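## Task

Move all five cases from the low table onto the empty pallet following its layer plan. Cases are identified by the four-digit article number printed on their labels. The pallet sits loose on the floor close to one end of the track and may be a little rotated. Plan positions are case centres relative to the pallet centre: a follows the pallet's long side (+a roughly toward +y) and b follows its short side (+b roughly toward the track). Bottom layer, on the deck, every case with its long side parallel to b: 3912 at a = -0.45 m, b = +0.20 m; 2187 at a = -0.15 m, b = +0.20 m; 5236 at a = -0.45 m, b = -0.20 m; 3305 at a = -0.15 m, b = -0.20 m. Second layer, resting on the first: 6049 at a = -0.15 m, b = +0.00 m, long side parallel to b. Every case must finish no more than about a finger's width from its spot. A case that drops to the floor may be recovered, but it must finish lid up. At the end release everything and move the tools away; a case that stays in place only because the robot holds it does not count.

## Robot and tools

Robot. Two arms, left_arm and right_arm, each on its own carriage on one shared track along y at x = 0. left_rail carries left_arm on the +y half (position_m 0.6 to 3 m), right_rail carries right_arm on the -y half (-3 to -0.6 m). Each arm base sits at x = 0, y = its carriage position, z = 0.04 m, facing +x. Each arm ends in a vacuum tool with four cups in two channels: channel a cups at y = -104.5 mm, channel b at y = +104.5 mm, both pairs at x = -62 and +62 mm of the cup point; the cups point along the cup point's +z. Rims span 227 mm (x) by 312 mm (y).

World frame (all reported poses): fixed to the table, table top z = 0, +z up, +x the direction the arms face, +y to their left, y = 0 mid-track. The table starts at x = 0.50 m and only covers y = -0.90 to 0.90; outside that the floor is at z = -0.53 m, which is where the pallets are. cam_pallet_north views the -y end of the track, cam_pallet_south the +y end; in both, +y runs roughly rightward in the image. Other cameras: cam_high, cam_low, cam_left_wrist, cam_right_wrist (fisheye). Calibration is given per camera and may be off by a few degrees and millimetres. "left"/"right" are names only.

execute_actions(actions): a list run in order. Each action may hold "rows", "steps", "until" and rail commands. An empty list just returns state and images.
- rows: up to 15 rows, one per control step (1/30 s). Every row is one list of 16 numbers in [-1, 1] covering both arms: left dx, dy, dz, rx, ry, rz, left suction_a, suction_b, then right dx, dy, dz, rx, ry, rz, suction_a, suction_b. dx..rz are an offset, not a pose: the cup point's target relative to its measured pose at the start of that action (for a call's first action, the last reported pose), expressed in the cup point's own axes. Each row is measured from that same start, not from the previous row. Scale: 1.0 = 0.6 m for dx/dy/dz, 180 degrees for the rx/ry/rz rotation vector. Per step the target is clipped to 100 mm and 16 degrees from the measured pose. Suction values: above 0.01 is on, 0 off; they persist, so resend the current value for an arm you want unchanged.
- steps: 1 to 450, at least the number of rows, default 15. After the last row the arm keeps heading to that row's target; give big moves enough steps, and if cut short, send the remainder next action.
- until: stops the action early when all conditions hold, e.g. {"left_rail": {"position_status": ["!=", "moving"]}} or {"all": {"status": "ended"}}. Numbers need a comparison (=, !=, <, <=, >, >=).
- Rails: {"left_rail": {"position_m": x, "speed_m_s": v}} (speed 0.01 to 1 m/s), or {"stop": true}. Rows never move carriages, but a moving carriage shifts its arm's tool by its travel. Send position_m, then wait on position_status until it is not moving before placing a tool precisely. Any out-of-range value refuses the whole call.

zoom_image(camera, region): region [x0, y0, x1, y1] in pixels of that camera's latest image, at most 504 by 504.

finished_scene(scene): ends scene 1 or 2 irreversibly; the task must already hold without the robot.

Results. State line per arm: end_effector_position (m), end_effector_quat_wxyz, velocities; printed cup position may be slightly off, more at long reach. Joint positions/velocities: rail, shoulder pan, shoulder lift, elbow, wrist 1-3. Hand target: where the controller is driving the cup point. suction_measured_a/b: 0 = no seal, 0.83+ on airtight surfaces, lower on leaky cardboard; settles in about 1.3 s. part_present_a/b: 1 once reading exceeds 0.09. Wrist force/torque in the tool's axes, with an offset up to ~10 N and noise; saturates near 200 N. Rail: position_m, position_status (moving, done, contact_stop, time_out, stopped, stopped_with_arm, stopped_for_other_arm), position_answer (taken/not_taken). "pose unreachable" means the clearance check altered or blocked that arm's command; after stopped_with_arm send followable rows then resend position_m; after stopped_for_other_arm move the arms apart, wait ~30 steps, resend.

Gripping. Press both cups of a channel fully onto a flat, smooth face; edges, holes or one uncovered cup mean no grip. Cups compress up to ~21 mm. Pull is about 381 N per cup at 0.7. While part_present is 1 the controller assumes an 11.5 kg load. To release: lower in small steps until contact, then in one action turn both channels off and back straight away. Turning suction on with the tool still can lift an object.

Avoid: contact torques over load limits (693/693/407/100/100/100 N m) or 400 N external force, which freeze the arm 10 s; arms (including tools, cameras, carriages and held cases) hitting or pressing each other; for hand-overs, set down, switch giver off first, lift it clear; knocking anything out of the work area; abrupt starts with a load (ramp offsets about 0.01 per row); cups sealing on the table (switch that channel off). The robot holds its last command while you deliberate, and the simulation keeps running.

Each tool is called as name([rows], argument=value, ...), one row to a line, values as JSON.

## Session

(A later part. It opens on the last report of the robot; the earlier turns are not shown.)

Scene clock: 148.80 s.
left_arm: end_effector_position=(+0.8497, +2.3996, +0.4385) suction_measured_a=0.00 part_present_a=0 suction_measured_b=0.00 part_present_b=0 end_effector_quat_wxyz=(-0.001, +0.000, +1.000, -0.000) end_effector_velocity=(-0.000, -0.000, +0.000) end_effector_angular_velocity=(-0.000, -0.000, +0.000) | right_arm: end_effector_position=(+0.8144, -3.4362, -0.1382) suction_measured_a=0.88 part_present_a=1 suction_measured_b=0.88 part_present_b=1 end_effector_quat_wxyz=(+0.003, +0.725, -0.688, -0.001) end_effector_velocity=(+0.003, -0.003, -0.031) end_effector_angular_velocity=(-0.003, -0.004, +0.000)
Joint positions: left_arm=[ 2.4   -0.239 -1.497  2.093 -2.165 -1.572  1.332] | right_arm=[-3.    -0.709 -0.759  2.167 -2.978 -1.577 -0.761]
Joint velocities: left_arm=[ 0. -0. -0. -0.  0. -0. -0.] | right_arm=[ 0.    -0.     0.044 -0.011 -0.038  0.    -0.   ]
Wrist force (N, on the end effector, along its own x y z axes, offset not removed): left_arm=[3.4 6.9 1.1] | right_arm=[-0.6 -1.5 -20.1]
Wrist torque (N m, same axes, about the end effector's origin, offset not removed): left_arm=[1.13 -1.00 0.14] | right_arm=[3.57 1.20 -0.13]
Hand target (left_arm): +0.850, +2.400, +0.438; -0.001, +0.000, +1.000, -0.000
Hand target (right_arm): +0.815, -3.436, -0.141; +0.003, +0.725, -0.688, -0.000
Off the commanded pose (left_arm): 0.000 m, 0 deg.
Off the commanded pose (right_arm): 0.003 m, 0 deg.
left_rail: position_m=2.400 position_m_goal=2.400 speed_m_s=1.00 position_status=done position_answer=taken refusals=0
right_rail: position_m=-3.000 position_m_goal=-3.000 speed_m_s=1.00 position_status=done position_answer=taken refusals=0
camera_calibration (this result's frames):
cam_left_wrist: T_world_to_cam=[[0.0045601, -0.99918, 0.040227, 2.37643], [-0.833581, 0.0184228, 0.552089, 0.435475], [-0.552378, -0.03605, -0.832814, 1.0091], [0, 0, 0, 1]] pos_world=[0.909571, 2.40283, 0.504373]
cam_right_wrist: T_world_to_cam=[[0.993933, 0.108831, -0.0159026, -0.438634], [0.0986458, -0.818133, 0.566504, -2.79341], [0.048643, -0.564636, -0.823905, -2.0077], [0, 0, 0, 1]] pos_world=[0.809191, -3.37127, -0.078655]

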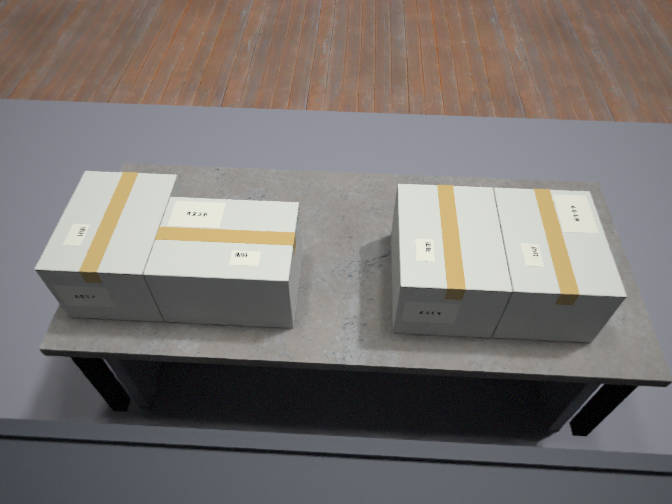

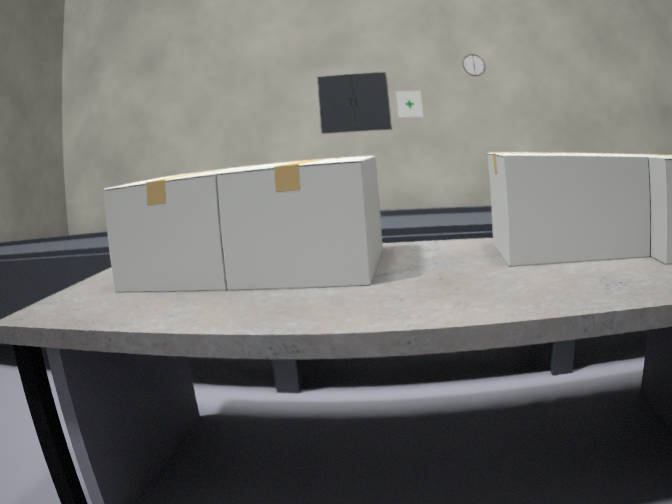

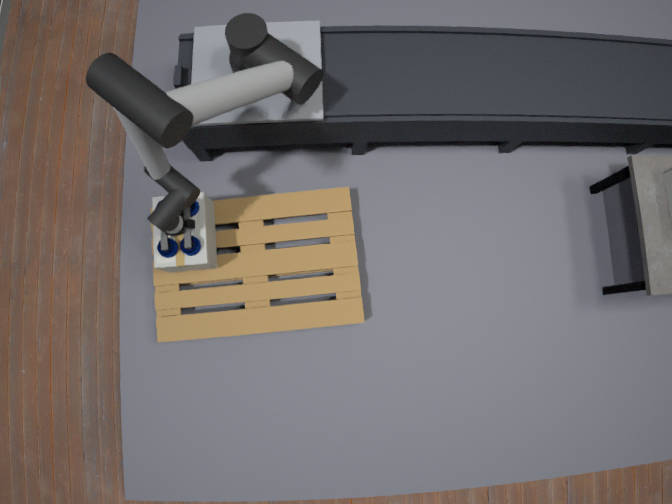

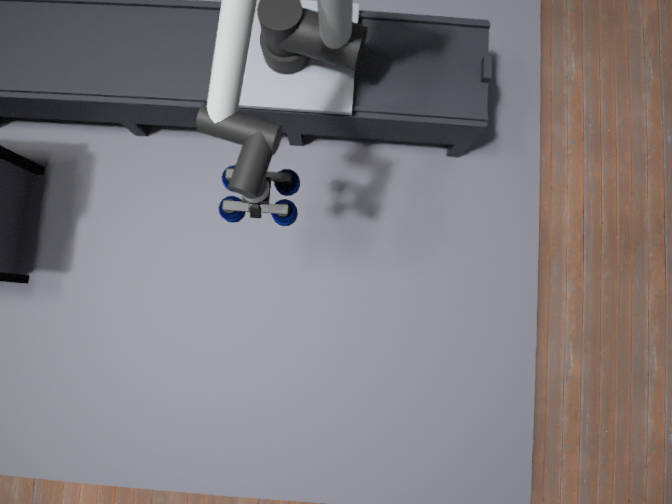

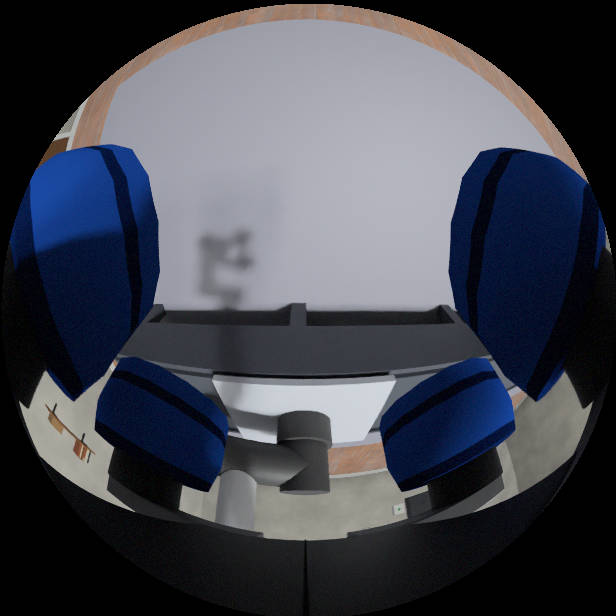

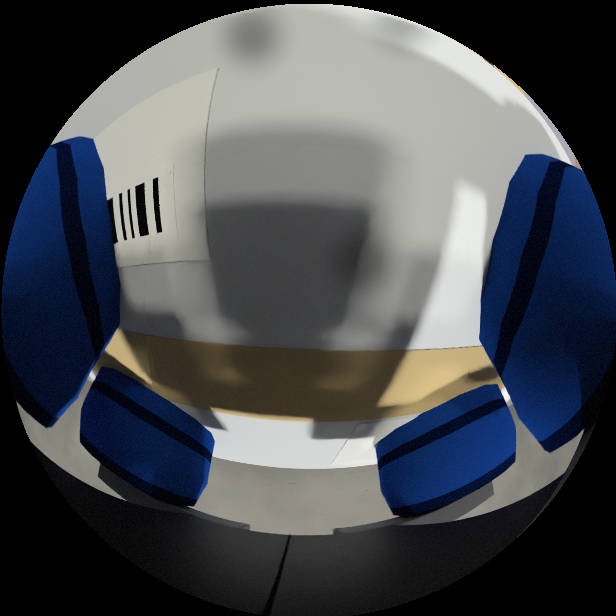

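execute_actions([
  {"rows":[[0,0,0,0,0,0,0,0,0.01,0,0.005,0,0,0,1,1],[0,0,0,0,0,0,0,0,0.025,0,0.005,0,0,0,1,1],[0,0,0,0,0,0,0,0,0.045,0,0.005,0,0,0,1,1],[0,0,0,0,0,0,0,0,0.07,0,0.005,0,0,-0.001,1,1],[0,0,0,0,0,0,0,0,0.095,0,0.005,0,0,-0.001,1,1],[0,0,0,0,0,0,0,0,0.12,-0.003,0.005,0,0,-0.002,1,1],[0,0,0,0,0,0,0,0,0.14,-0.003,0.005,0,0,-0.002,1,1],[0,0,0,0,0,0,0,0,0.153,-0.003,0.005,0,0,-0.002,1,1],[0,0,0,0,0,0,0,0,0.16,-0.003,0.005,0,0,-0.002,1,1]],"steps":18},
])

zoom_image(camera="cam_pallet_north", region=[130, 170, 260, 350])

Scene clock: 170.63 s.
left_arm: end_effector_position=(+0.8497, +2.3996, +0.4385) suction_measured_a=0.00 part_present_a=0 suction_measured_b=0.00 part_present_b=0 end_effector_quat_wxyz=(-0.001, +0.000, +1.000, -0.000) end_effector_velocity=(+0.000, -0.000, -0.000) end_effector_angular_velocity=(+0.000, +0.000, -0.000) | right_arm: end_effector_position=(+0.8209, -3.5307, -0.1408) suction_measured_a=0.88 part_present_a=1 suction_measured_b=0.88 part_present_b=1 end_effector_quat_wxyz=(+0.003, +0.727, -0.686, -0.001) end_effector_velocity=(+0.003, -0.013, -0.001) end_effector_angular_velocity=(+0.002, +0.000, +0.002)
Joint positions: left_arm=[ 2.4   -0.239 -1.497  2.093 -2.165 -1.572  1.332] | right_arm=[-3.    -0.779 -0.741  2.088 -2.916 -1.577 -0.838]
Joint velocities: left_arm=[ 0. -0.  0. -0.  0. -0.  0.] | right_arm=[ 0.    -0.008  0.004 -0.014  0.012  0.001 -0.01 ]
Wrist force (N, on the end effector, along its own x y z axes, offset not removed): left_arm=[0.7 6.1 5.2] | right_arm=[1.5 -4.6 -23.4]
Wrist torque (N m, same axes, about the end effector's origin, offset not removed): left_arm=[1.04 -0.43 0.18] | right_arm=[2.74 1.13 -0.24]
Hand target (left_arm): +0.850, +2.400, +0.438; -0.001, +0.000, +1.000, -0.000
Hand target (right_arm): +0.821, -3.532, -0.141; +0.003, +0.727, -0.686, -0.001
Off the commanded pose (left_arm): 0.000 m, 0 deg.
Off the commanded pose (right_arm): 0.001 m, 0 deg.
left_rail: position_m=2.400 position_m_goal=2.400 speed_m_s=1.00 position_status=done position_answer=taken refusals=0
right_rail: position_m=-3.000 position_m_goal=-3.000 speed_m_s=1.00 position_status=done position_answer=taken refusals=0
camera_calibration (this result's frames):
cam_left_wrist: T_world_to_cam=[[0.00456014, -0.99918, 0.0402271, 2.37642], [-0.833581, 0.0184228, 0.552089, 0.435475], [-0.552378, -0.0360502, -0.832814, 1.0091], [0, 0, 0, 1]] pos_world=[0.909571, 2.40283, 0.504373]
cam_right_wrist: T_world_to_cam=[[0.993248, 0.114921, -0.0158581, -0.412811], [0.103644, -0.817631, 0.566336, -2.87221], [0.0521179, -0.564156, -0.824022, -2.06467], [0, 0, 0, 1]] pos_world=[0.815317, -3.46577, -0.0812467]

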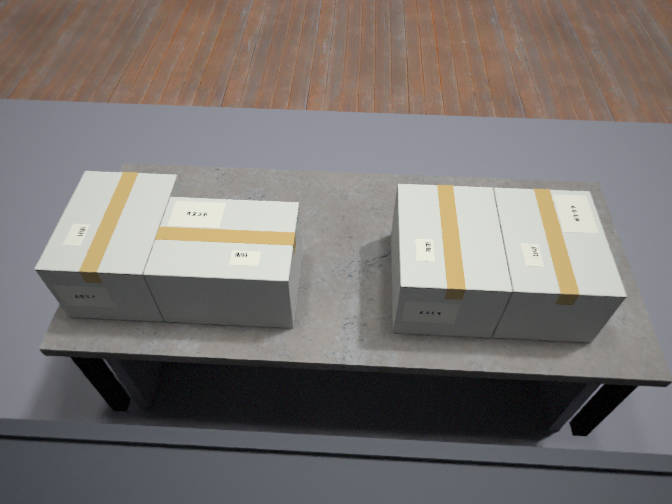

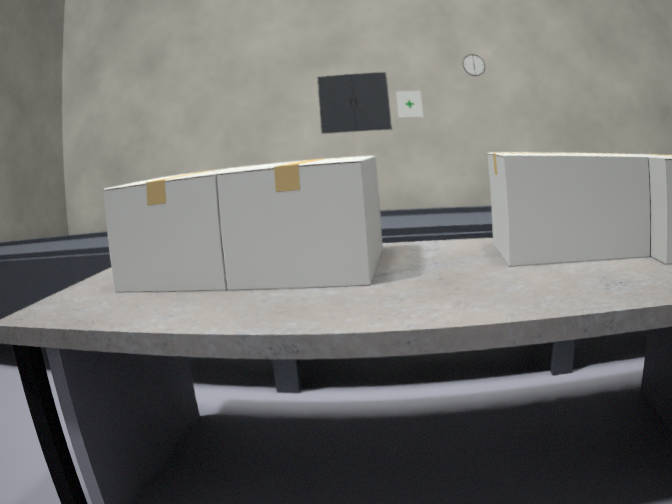

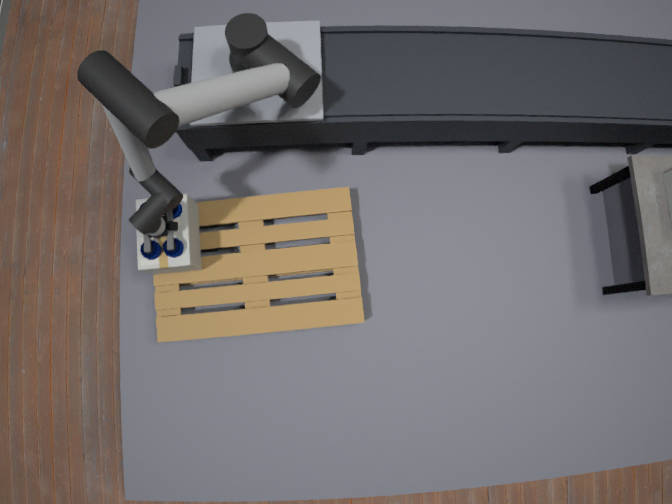

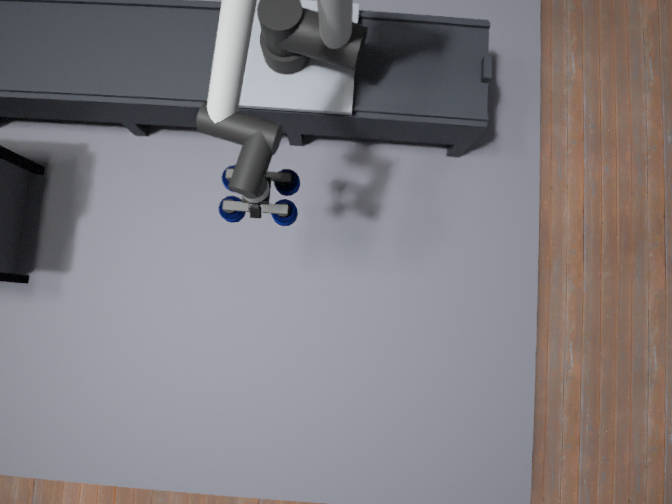

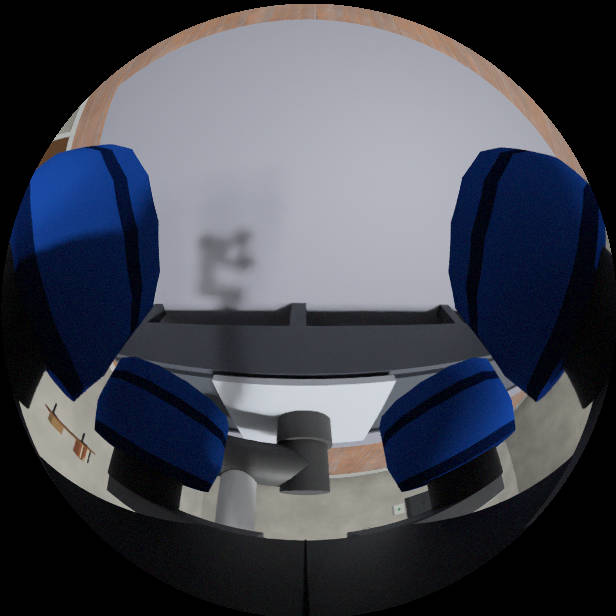

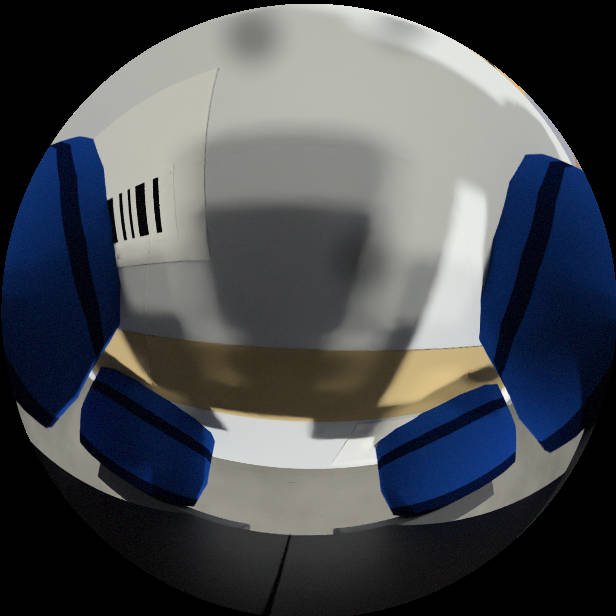

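Region (130, 170, 260, 350) of cam_pallet_north's 672x504 image, scaled by 2.800, with more detail than that image has.

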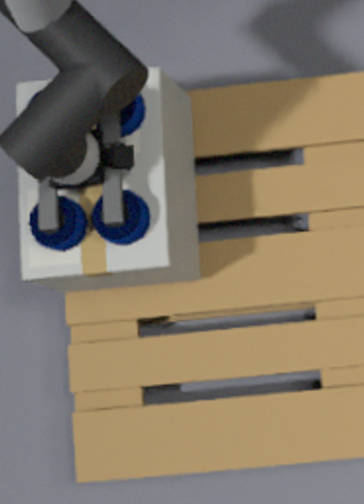

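execute_actions([
  {"rows":[[0,0,0,0,0,0,0,0,0,0,0.006,0,0,0,1,1],[0,0,0,0,0,0,0,0,0,0,0.012,0,0,0,1,1],[0,0,0,0,0,0,0,0,0,0,0.018,0,0,0,1,1],[0,0,0,0,0,0,0,0,0,0,0.024,0,0,0,1,1],[0,0,0,0,0,0,0,0,0,0,0.029,0,0,0,1,1],[0,0,0,0,0,0,0,0,0,0,0.033,0,0,0,1,1],[0,0,0,0,0,0,0,0,0,0,0.036,0,0,0,1,1]],"steps":14},
])

zoom_image(camera="cam_pallet_north", region=[130, 185, 230, 295])

Scene clock: 177.80 s.
left_arm: end_effector_position=(+0.8497, +2.3996, +0.4385) suction_measured_a=0.00 part_present_a=0 suction_measured_b=0.00 part_present_b=0 end_effector_quat_wxyz=(-0.001, +0.000, +1.000, -0.000) end_effector_velocity=(-0.000, +0.000, +0.000) end_effector_angular_velocity=(-0.000, -0.000, +0.000) | right_arm: end_effector_position=(+0.8208, -3.5307, -0.1618) suction_measured_a=0.88 part_present_a=1 suction_measured_b=0.88 part_present_b=1 end_effector_quat_wxyz=(+0.003, +0.727, -0.686, -0.001) end_effector_velocity=(+0.001, -0.000, -0.007) end_effector_angular_velocity=(-0.001, -0.001, +0.000)
Joint positions: left_arm=[ 2.4   -0.239 -1.497  2.093 -2.165 -1.572  1.332] | right_arm=[-3.    -0.779 -0.714  2.082 -2.938 -1.576 -0.838]
Joint velocities: left_arm=[ 0.  0. -0.  0. -0.  0. -0.] | right_arm=[ 0.     0.     0.01  -0.002 -0.008  0.     0.   ]
Wrist force (N, on the end effector, along its own x y z axes, offset not removed): left_arm=[-6.6 5.8 1.0] | right_arm=[3.9 0.1 -21.9]
Wrist torque (N m, same axes, about the end effector's origin, offset not removed): left_arm=[0.97 0.59 0.04] | right_arm=[3.39 0.57 -0.23]
Hand target (left_arm): +0.850, +2.400, +0.438; -0.001, +0.000, +1.000, -0.000
Hand target (right_arm): +0.821, -3.531, -0.162; +0.003, +0.727, -0.686, -0.001
Off the commanded pose (left_arm): 0.000 m, 0 deg.
Off the commanded pose (right_arm): 0.001 m, 0 deg.
left_rail: position_m=2.400 position_m_goal=2.400 speed_m_s=1.00 position_status=done position_answer=taken refusals=0
right_rail: position_m=-3.000 position_m_goal=-3.000 speed_m_s=1.00 position_status=done position_answer=taken refusals=0
camera_calibration (this result's frames):
cam_left_wrist: T_world_to_cam=[[0.00456014, -0.99918, 0.040227, 2.37643], [-0.833581, 0.0184228, 0.552089, 0.435475], [-0.552378, -0.0360501, -0.832814, 1.0091], [0, 0, 0, 1]] pos_world=[0.909571, 2.40283, 0.504373]
cam_right_wrist: T_world_to_cam=[[0.993253, 0.114889, -0.0158004, -0.413162], [0.103591, -0.817703, 0.566243, -2.86063], [0.0521351, -0.564059, -0.824087, -2.08166], [0, 0, 0, 1]] pos_world=[0.815238, -3.46585, -0.102183]

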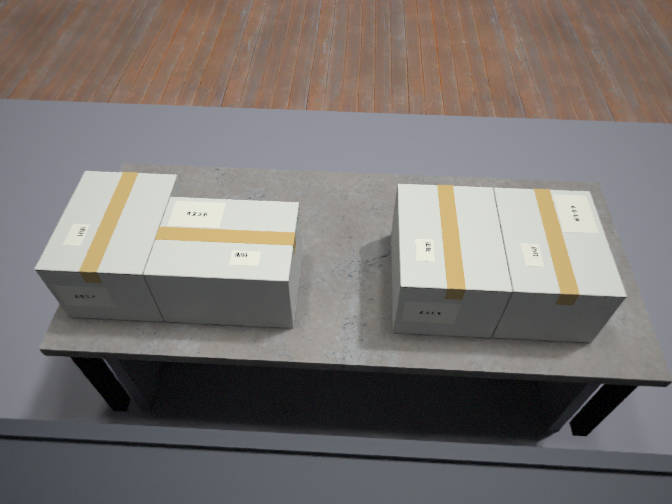

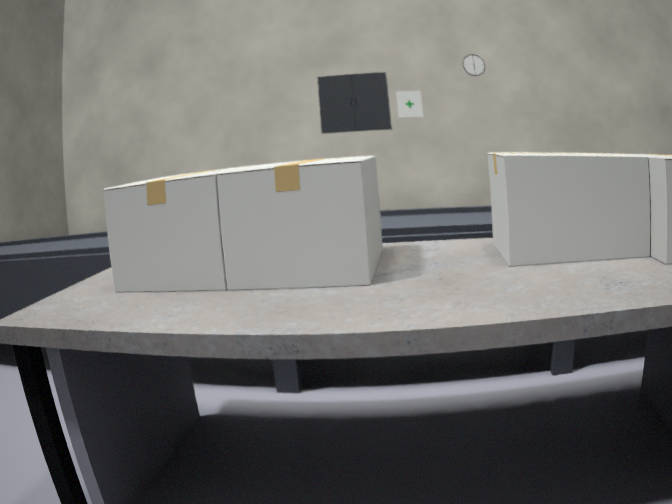

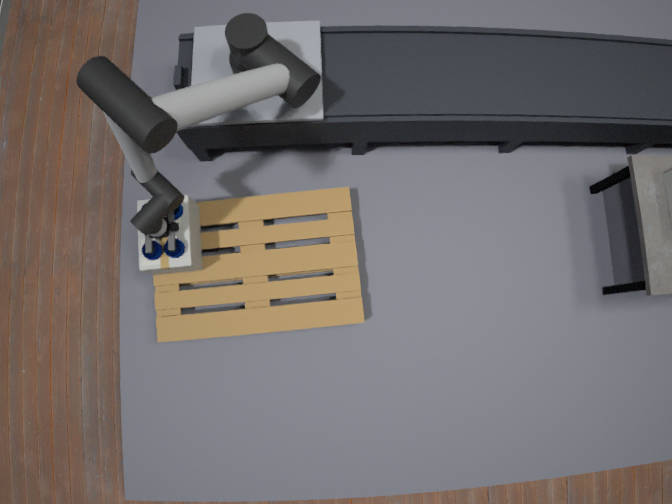

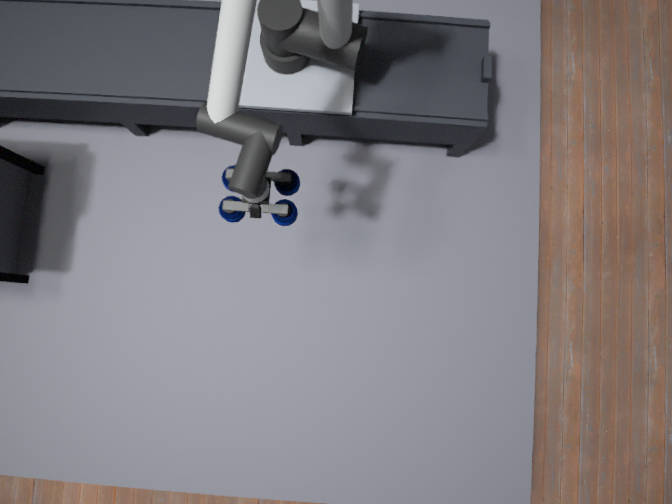

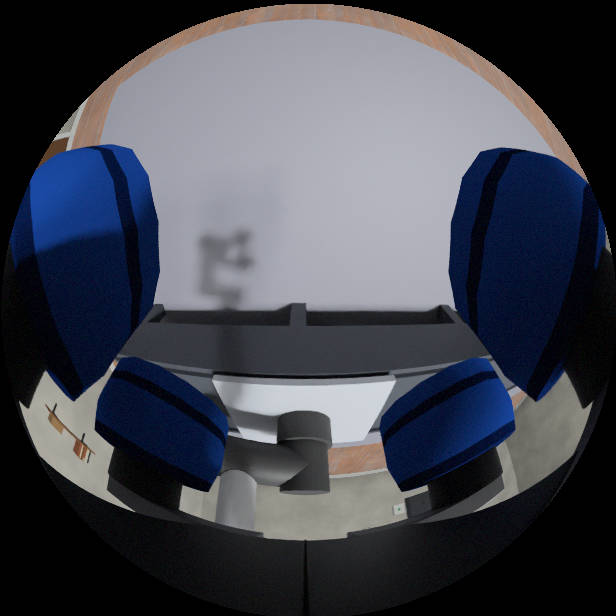

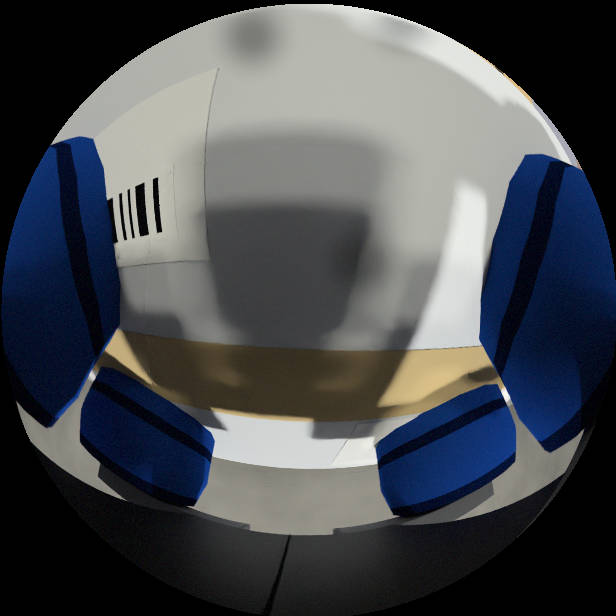

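Region (130, 185, 230, 295) of cam_pallet_north's 672x504 image, scaled by 4.582, with more detail than that image has; it fills the left 458 columns of this view, and the rest is white.

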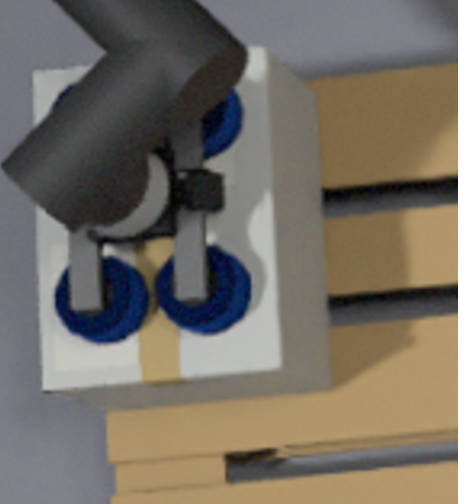

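execute_actions([
  {"rows":[[0,0,0,0,0,0,0,0,0,0,0.003,0,0,0,1,1],[0,0,0,0,0,0,0,0,0,0,0.006,0,0,0,1,1],[0,0,0,0,0,0,0,0,0,0,0.009,0,0,0,1,1],[0,0,0,0,0,0,0,0,0,0,0.011,0,0,0,1,1]],"steps":10},
])

Scene clock: 184.60 s.
left_arm: end_effector_position=(+0.8497, +2.3996, +0.4385) suction_measured_a=0.00 part_present_a=0 suction_measured_b=0.00 part_present_b=0 end_effector_quat_wxyz=(-0.001, +0.000, +1.000, -0.000) end_effector_velocity=(+0.000, -0.000, -0.000) end_effector_angular_velocity=(+0.000, +0.000, -0.000) | right_arm: end_effector_position=(+0.8210, -3.5308, -0.1676) suction_measured_a=0.88 part_present_a=1 suction_measured_b=0.88 part_present_b=1 end_effector_quat_wxyz=(+0.003, +0.727, -0.686, -0.000) end_effector_velocity=(+0.001, -0.001, -0.003) end_effector_angular_velocity=(-0.001, -0.004, +0.000)
Joint positions: left_arm=[ 2.4   -0.239 -1.497  2.093 -2.165 -1.572  1.332] | right_arm=[-3.    -0.779 -0.706  2.08  -2.945 -1.576 -0.838]
Joint velocities: left_arm=[ 0. -0.  0. -0.  0.  0.  0.] | right_arm=[ 0.    -0.     0.005 -0.002 -0.006  0.002 -0.   ]
Wrist force (N, on the end effector, along its own x y z axes, offset not removed): left_arm=[-0.9 10.7 3.5] | right_arm=[-2.8 37.4 -140.8]
Wrist torque (N m, same axes, about the end effector's origin, offset not removed): left_arm=[1.63 -0.33 0.29] | right_arm=[15.46 -13.88 -4.40]
Hand target (left_arm): +0.850, +2.400, +0.438; -0.001, +0.000, +1.000, -0.000
Hand target (right_arm): +0.821, -3.531, -0.168; +0.003, +0.727, -0.686, -0.001
Off the commanded pose (left_arm): 0.000 m, 0 deg.
Off the commanded pose (right_arm): 0.001 m, 0 deg.
left_rail: position_m=2.400 position_m_goal=2.400 speed_m_s=1.00 position_status=done position_answer=taken refusals=0
right_rail: position_m=-3.000 position_m_goal=-3.000 speed_m_s=1.00 position_status=done position_answer=taken refusals=0
camera_calibration (this result's frames):
cam_left_wrist: T_world_to_cam=[[0.00455998, -0.99918, 0.0402271, 2.37642], [-0.833581, 0.018423, 0.552089, 0.435475], [-0.552378, -0.0360501, -0.832814, 1.0091], [0, 0, 0, 1]] pos_world=[0.909571, 2.40283, 0.504373]
cam_right_wrist: T_world_to_cam=[[0.993255, 0.114918, -0.0154534, -0.413271], [0.103401, -0.817533, 0.566523, -2.8566], [0.05247, -0.5643, -0.823901, -2.08764], [0, 0, 0, 1]] pos_world=[0.815397, -3.46592, -0.108063]

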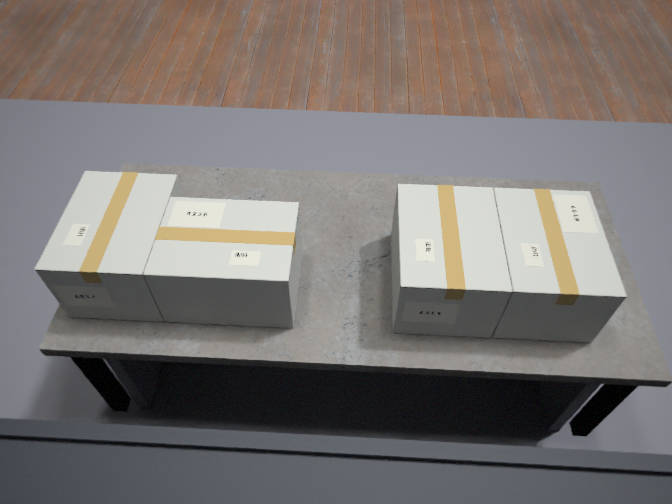

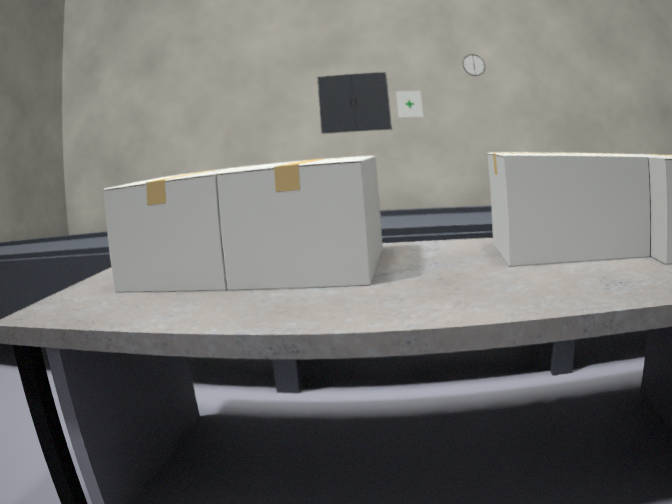

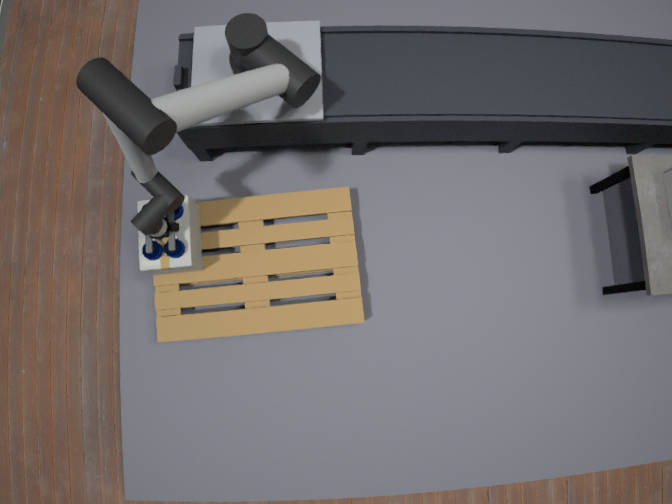

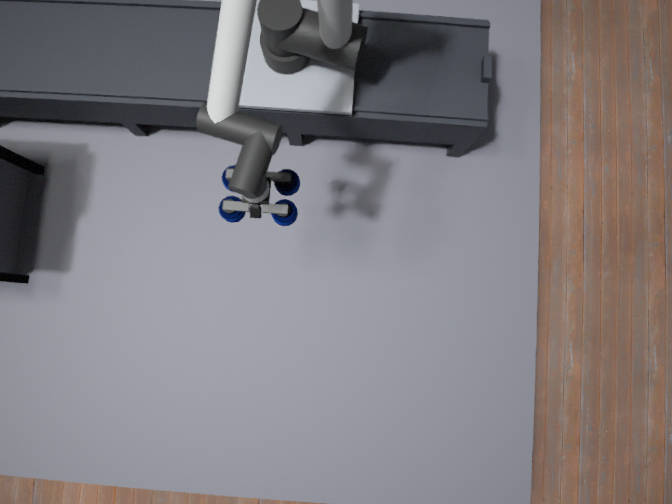

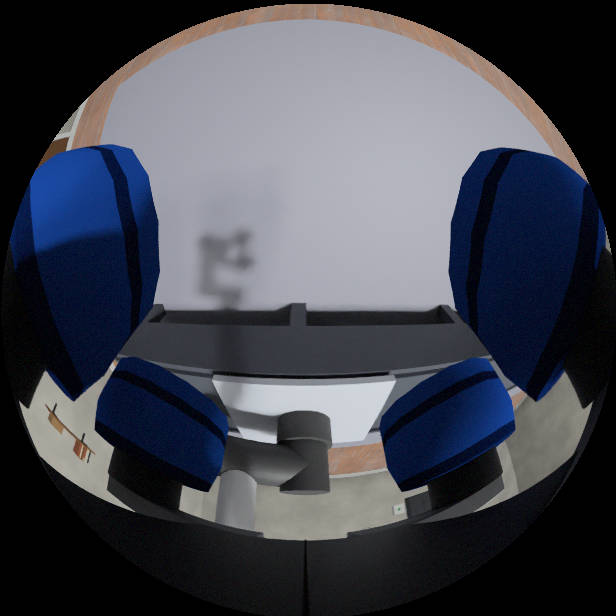

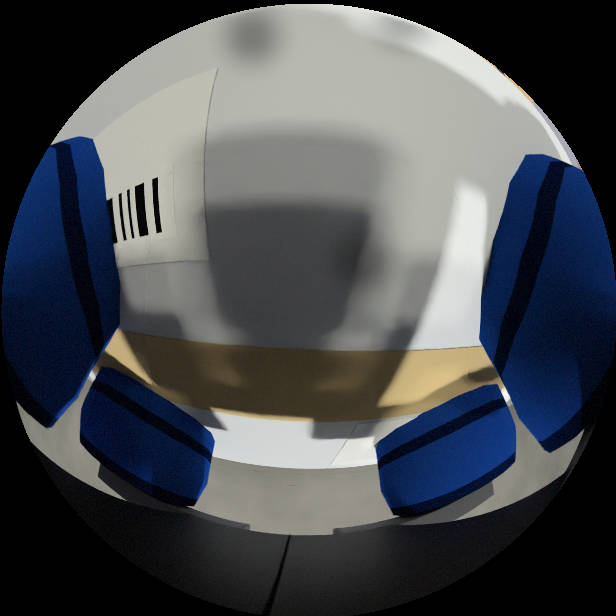

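execute_actions([
  {"rows":[[0,0,0,0,0,0,0,0,0,0,-0.04,0,0,0,0,0],[0,0,0,0,0,0,0,0,0,0,-0.07,0,0,0,0,0],[0,0,0,0,0,0,0,0,0,0,-0.1,0,0,0,0,0],[0,0,0,0,0,0,0,0,0,0,-0.15,0,0,0,0,0],[0,0,0,0,0,0,0,0,0,0,-0.3,0,0,0,0,0]],"steps":14},
  {"right_rail":{"position_m":-0.6},"rows":[[0,0,0,0,0,0,0,0,-1,0,-0.95,0,0,0,0,0]],"steps":32},
  {"rows":[[0,0,0,0,0,0,0,0,-1,0,0,0,0,0.518,0,0]],"steps":32},
  {"rows":[[0,0,0,0,0,0,0,0,0,0.5,0,0,0,0,0,0]],"steps":26},
])

zoom_image(camera="cam_pallet_north", region=[130, 185, 230, 295])

Scene clock: 200.03 s.
left_arm: end_effector_position=(+0.8497, +2.3996, +0.4385) suction_measured_a=0.00 part_present_a=0 suction_measured_b=0.00 part_present_b=0 end_effector_quat_wxyz=(-0.001, +0.000, +1.000, -0.000) end_effector_velocity=(+0.000, -0.000, -0.000) end_effector_angular_velocity=(+0.000, +0.000, -0.000) | right_arm: end_effector_position=(+0.6541, +0.1789, +0.4143) suction_measured_a=0.00 part_present_a=0 suction_measured_b=0.00 part_present_b=0 end_effector_quat_wxyz=(+0.014, -0.177, +0.984, +0.017) end_effector_velocity=(-0.000, +0.006, +0.000) end_effector_angular_velocity=(-0.001, +0.000, -0.001)
Joint positions: left_arm=[ 2.4   -0.239 -1.497  2.093 -2.165 -1.572  1.332] | right_arm=[-0.6    0.668 -1.307  1.909 -2.214 -1.553  1.884]
Joint velocities: left_arm=[ 0. -0.  0. -0.  0. -0. -0.] | right_arm=[ 0.     0.005  0.004 -0.006  0.003 -0.001  0.006]
Wrist force (N, on the end effector, along its own x y z axes, offset not removed): left_arm=[-2.6 2.6 2.6] | right_arm=[-2.3 -2.3 -4.8]
Wrist torque (N m, same axes, about the end effector's origin, offset not removed): left_arm=[0.60 -0.14 0.08] | right_arm=[-0.13 0.97 -0.12]
Hand target (left_arm): +0.850, +2.400, +0.438; -0.001, +0.000, +1.000, -0.000
Hand target (right_arm): +0.654, +0.179, +0.414; +0.014, -0.177, +0.984, +0.017
Off the commanded pose (left_arm): 0.000 m, 0 deg.
Off the commanded pose (right_arm): 0.001 m, 0 deg.
left_rail: position_m=2.400 position_m_goal=2.400 speed_m_s=1.00 position_status=done position_answer=taken refusals=0
right_rail: position_m=-0.600 position_m_goal=-0.600 speed_m_s=1.00 position_status=done position_answer=taken refusals=0
camera_calibration (this result's frames):
cam_left_wrist: T_world_to_cam=[[0.00455997, -0.99918, 0.0402269, 2.37643], [-0.833581, 0.0184229, 0.552089, 0.435475], [-0.552378, -0.0360499, -0.832814, 1.0091], [0, 0, 0, 1]] pos_world=[0.909571, 2.40283, 0.504373]
cam_right_wrist: T_world_to_cam=[[0.401542, -0.91505, -0.0380518, -0.0841893], [-0.765436, -0.358122, 0.534656, 0.36314], [-0.502864, -0.185561, -0.844213, 0.79789], [0, 0, 0, 1]] pos_world=[0.712996, 0.201068, 0.47623]

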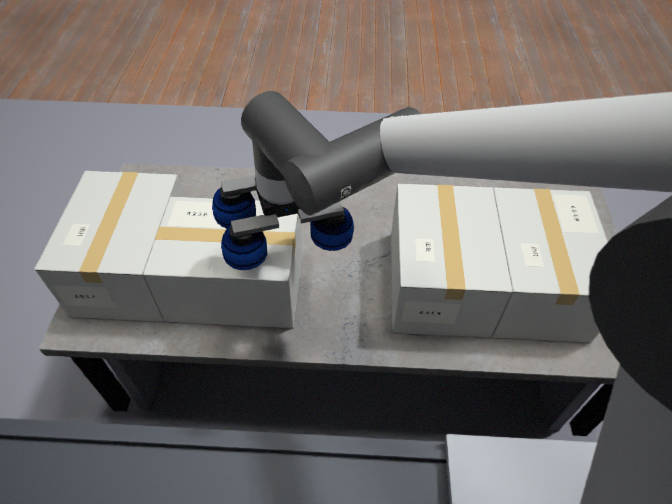

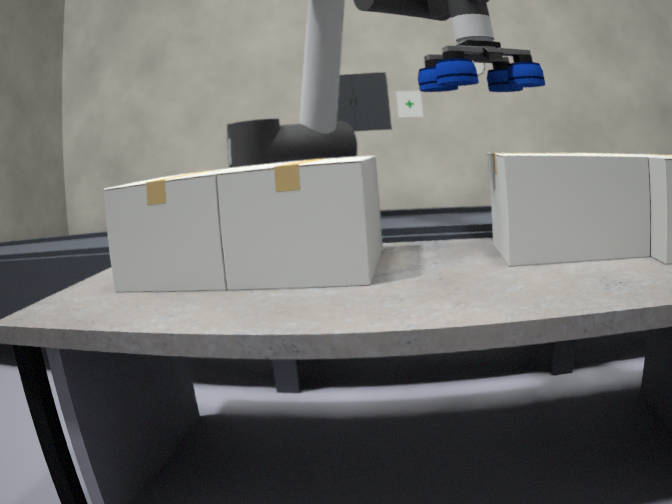

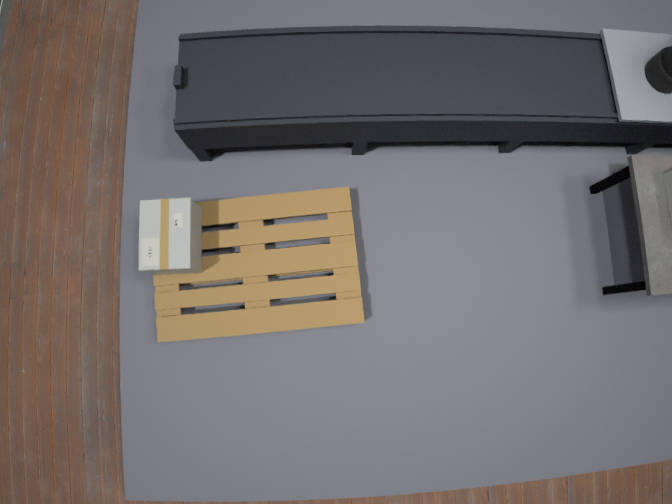

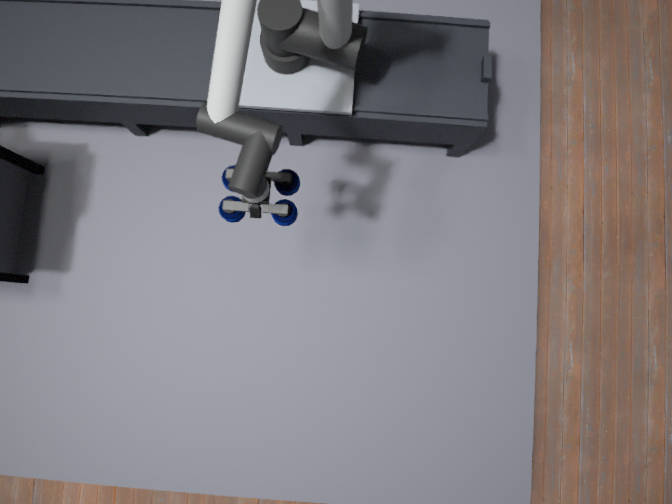

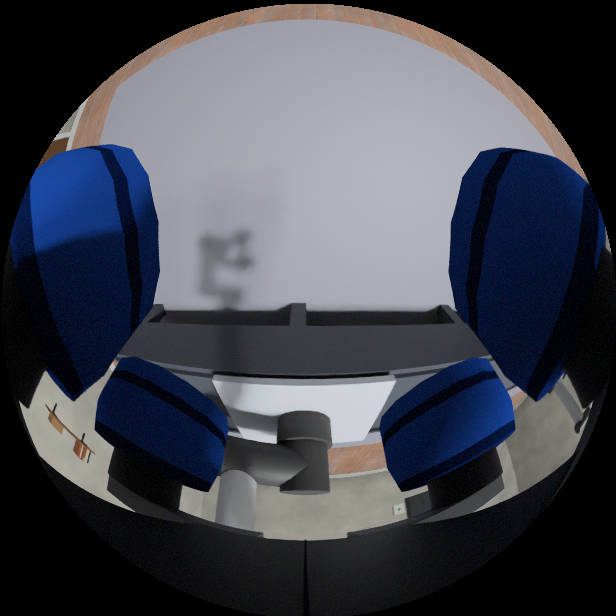

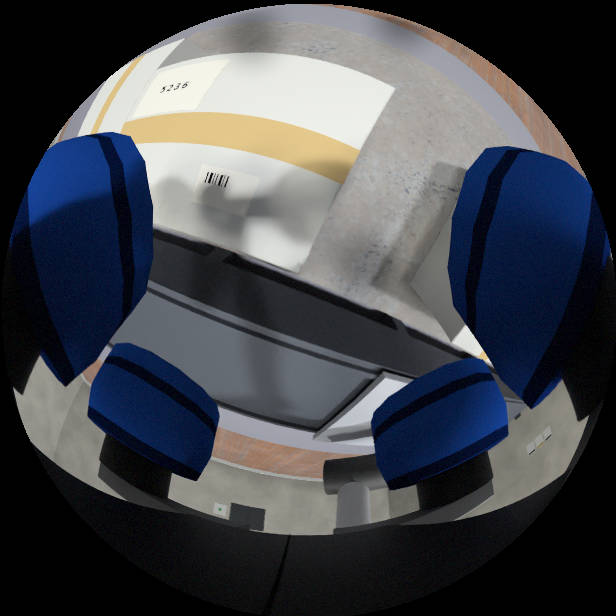

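Region (130, 185, 230, 295) of cam_pallet_north's 672x504 image, scaled by 4.582, with more detail than that image has; it fills the left 458 columns of this view, and the rest is white.

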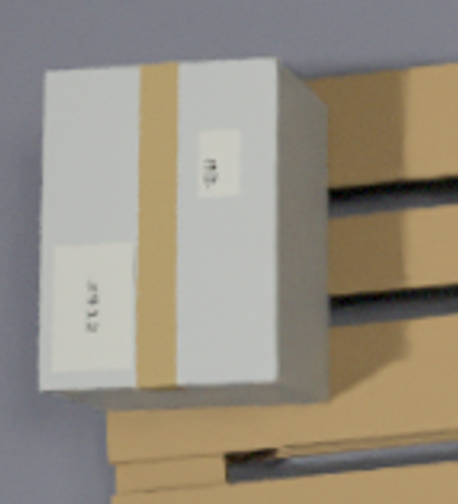

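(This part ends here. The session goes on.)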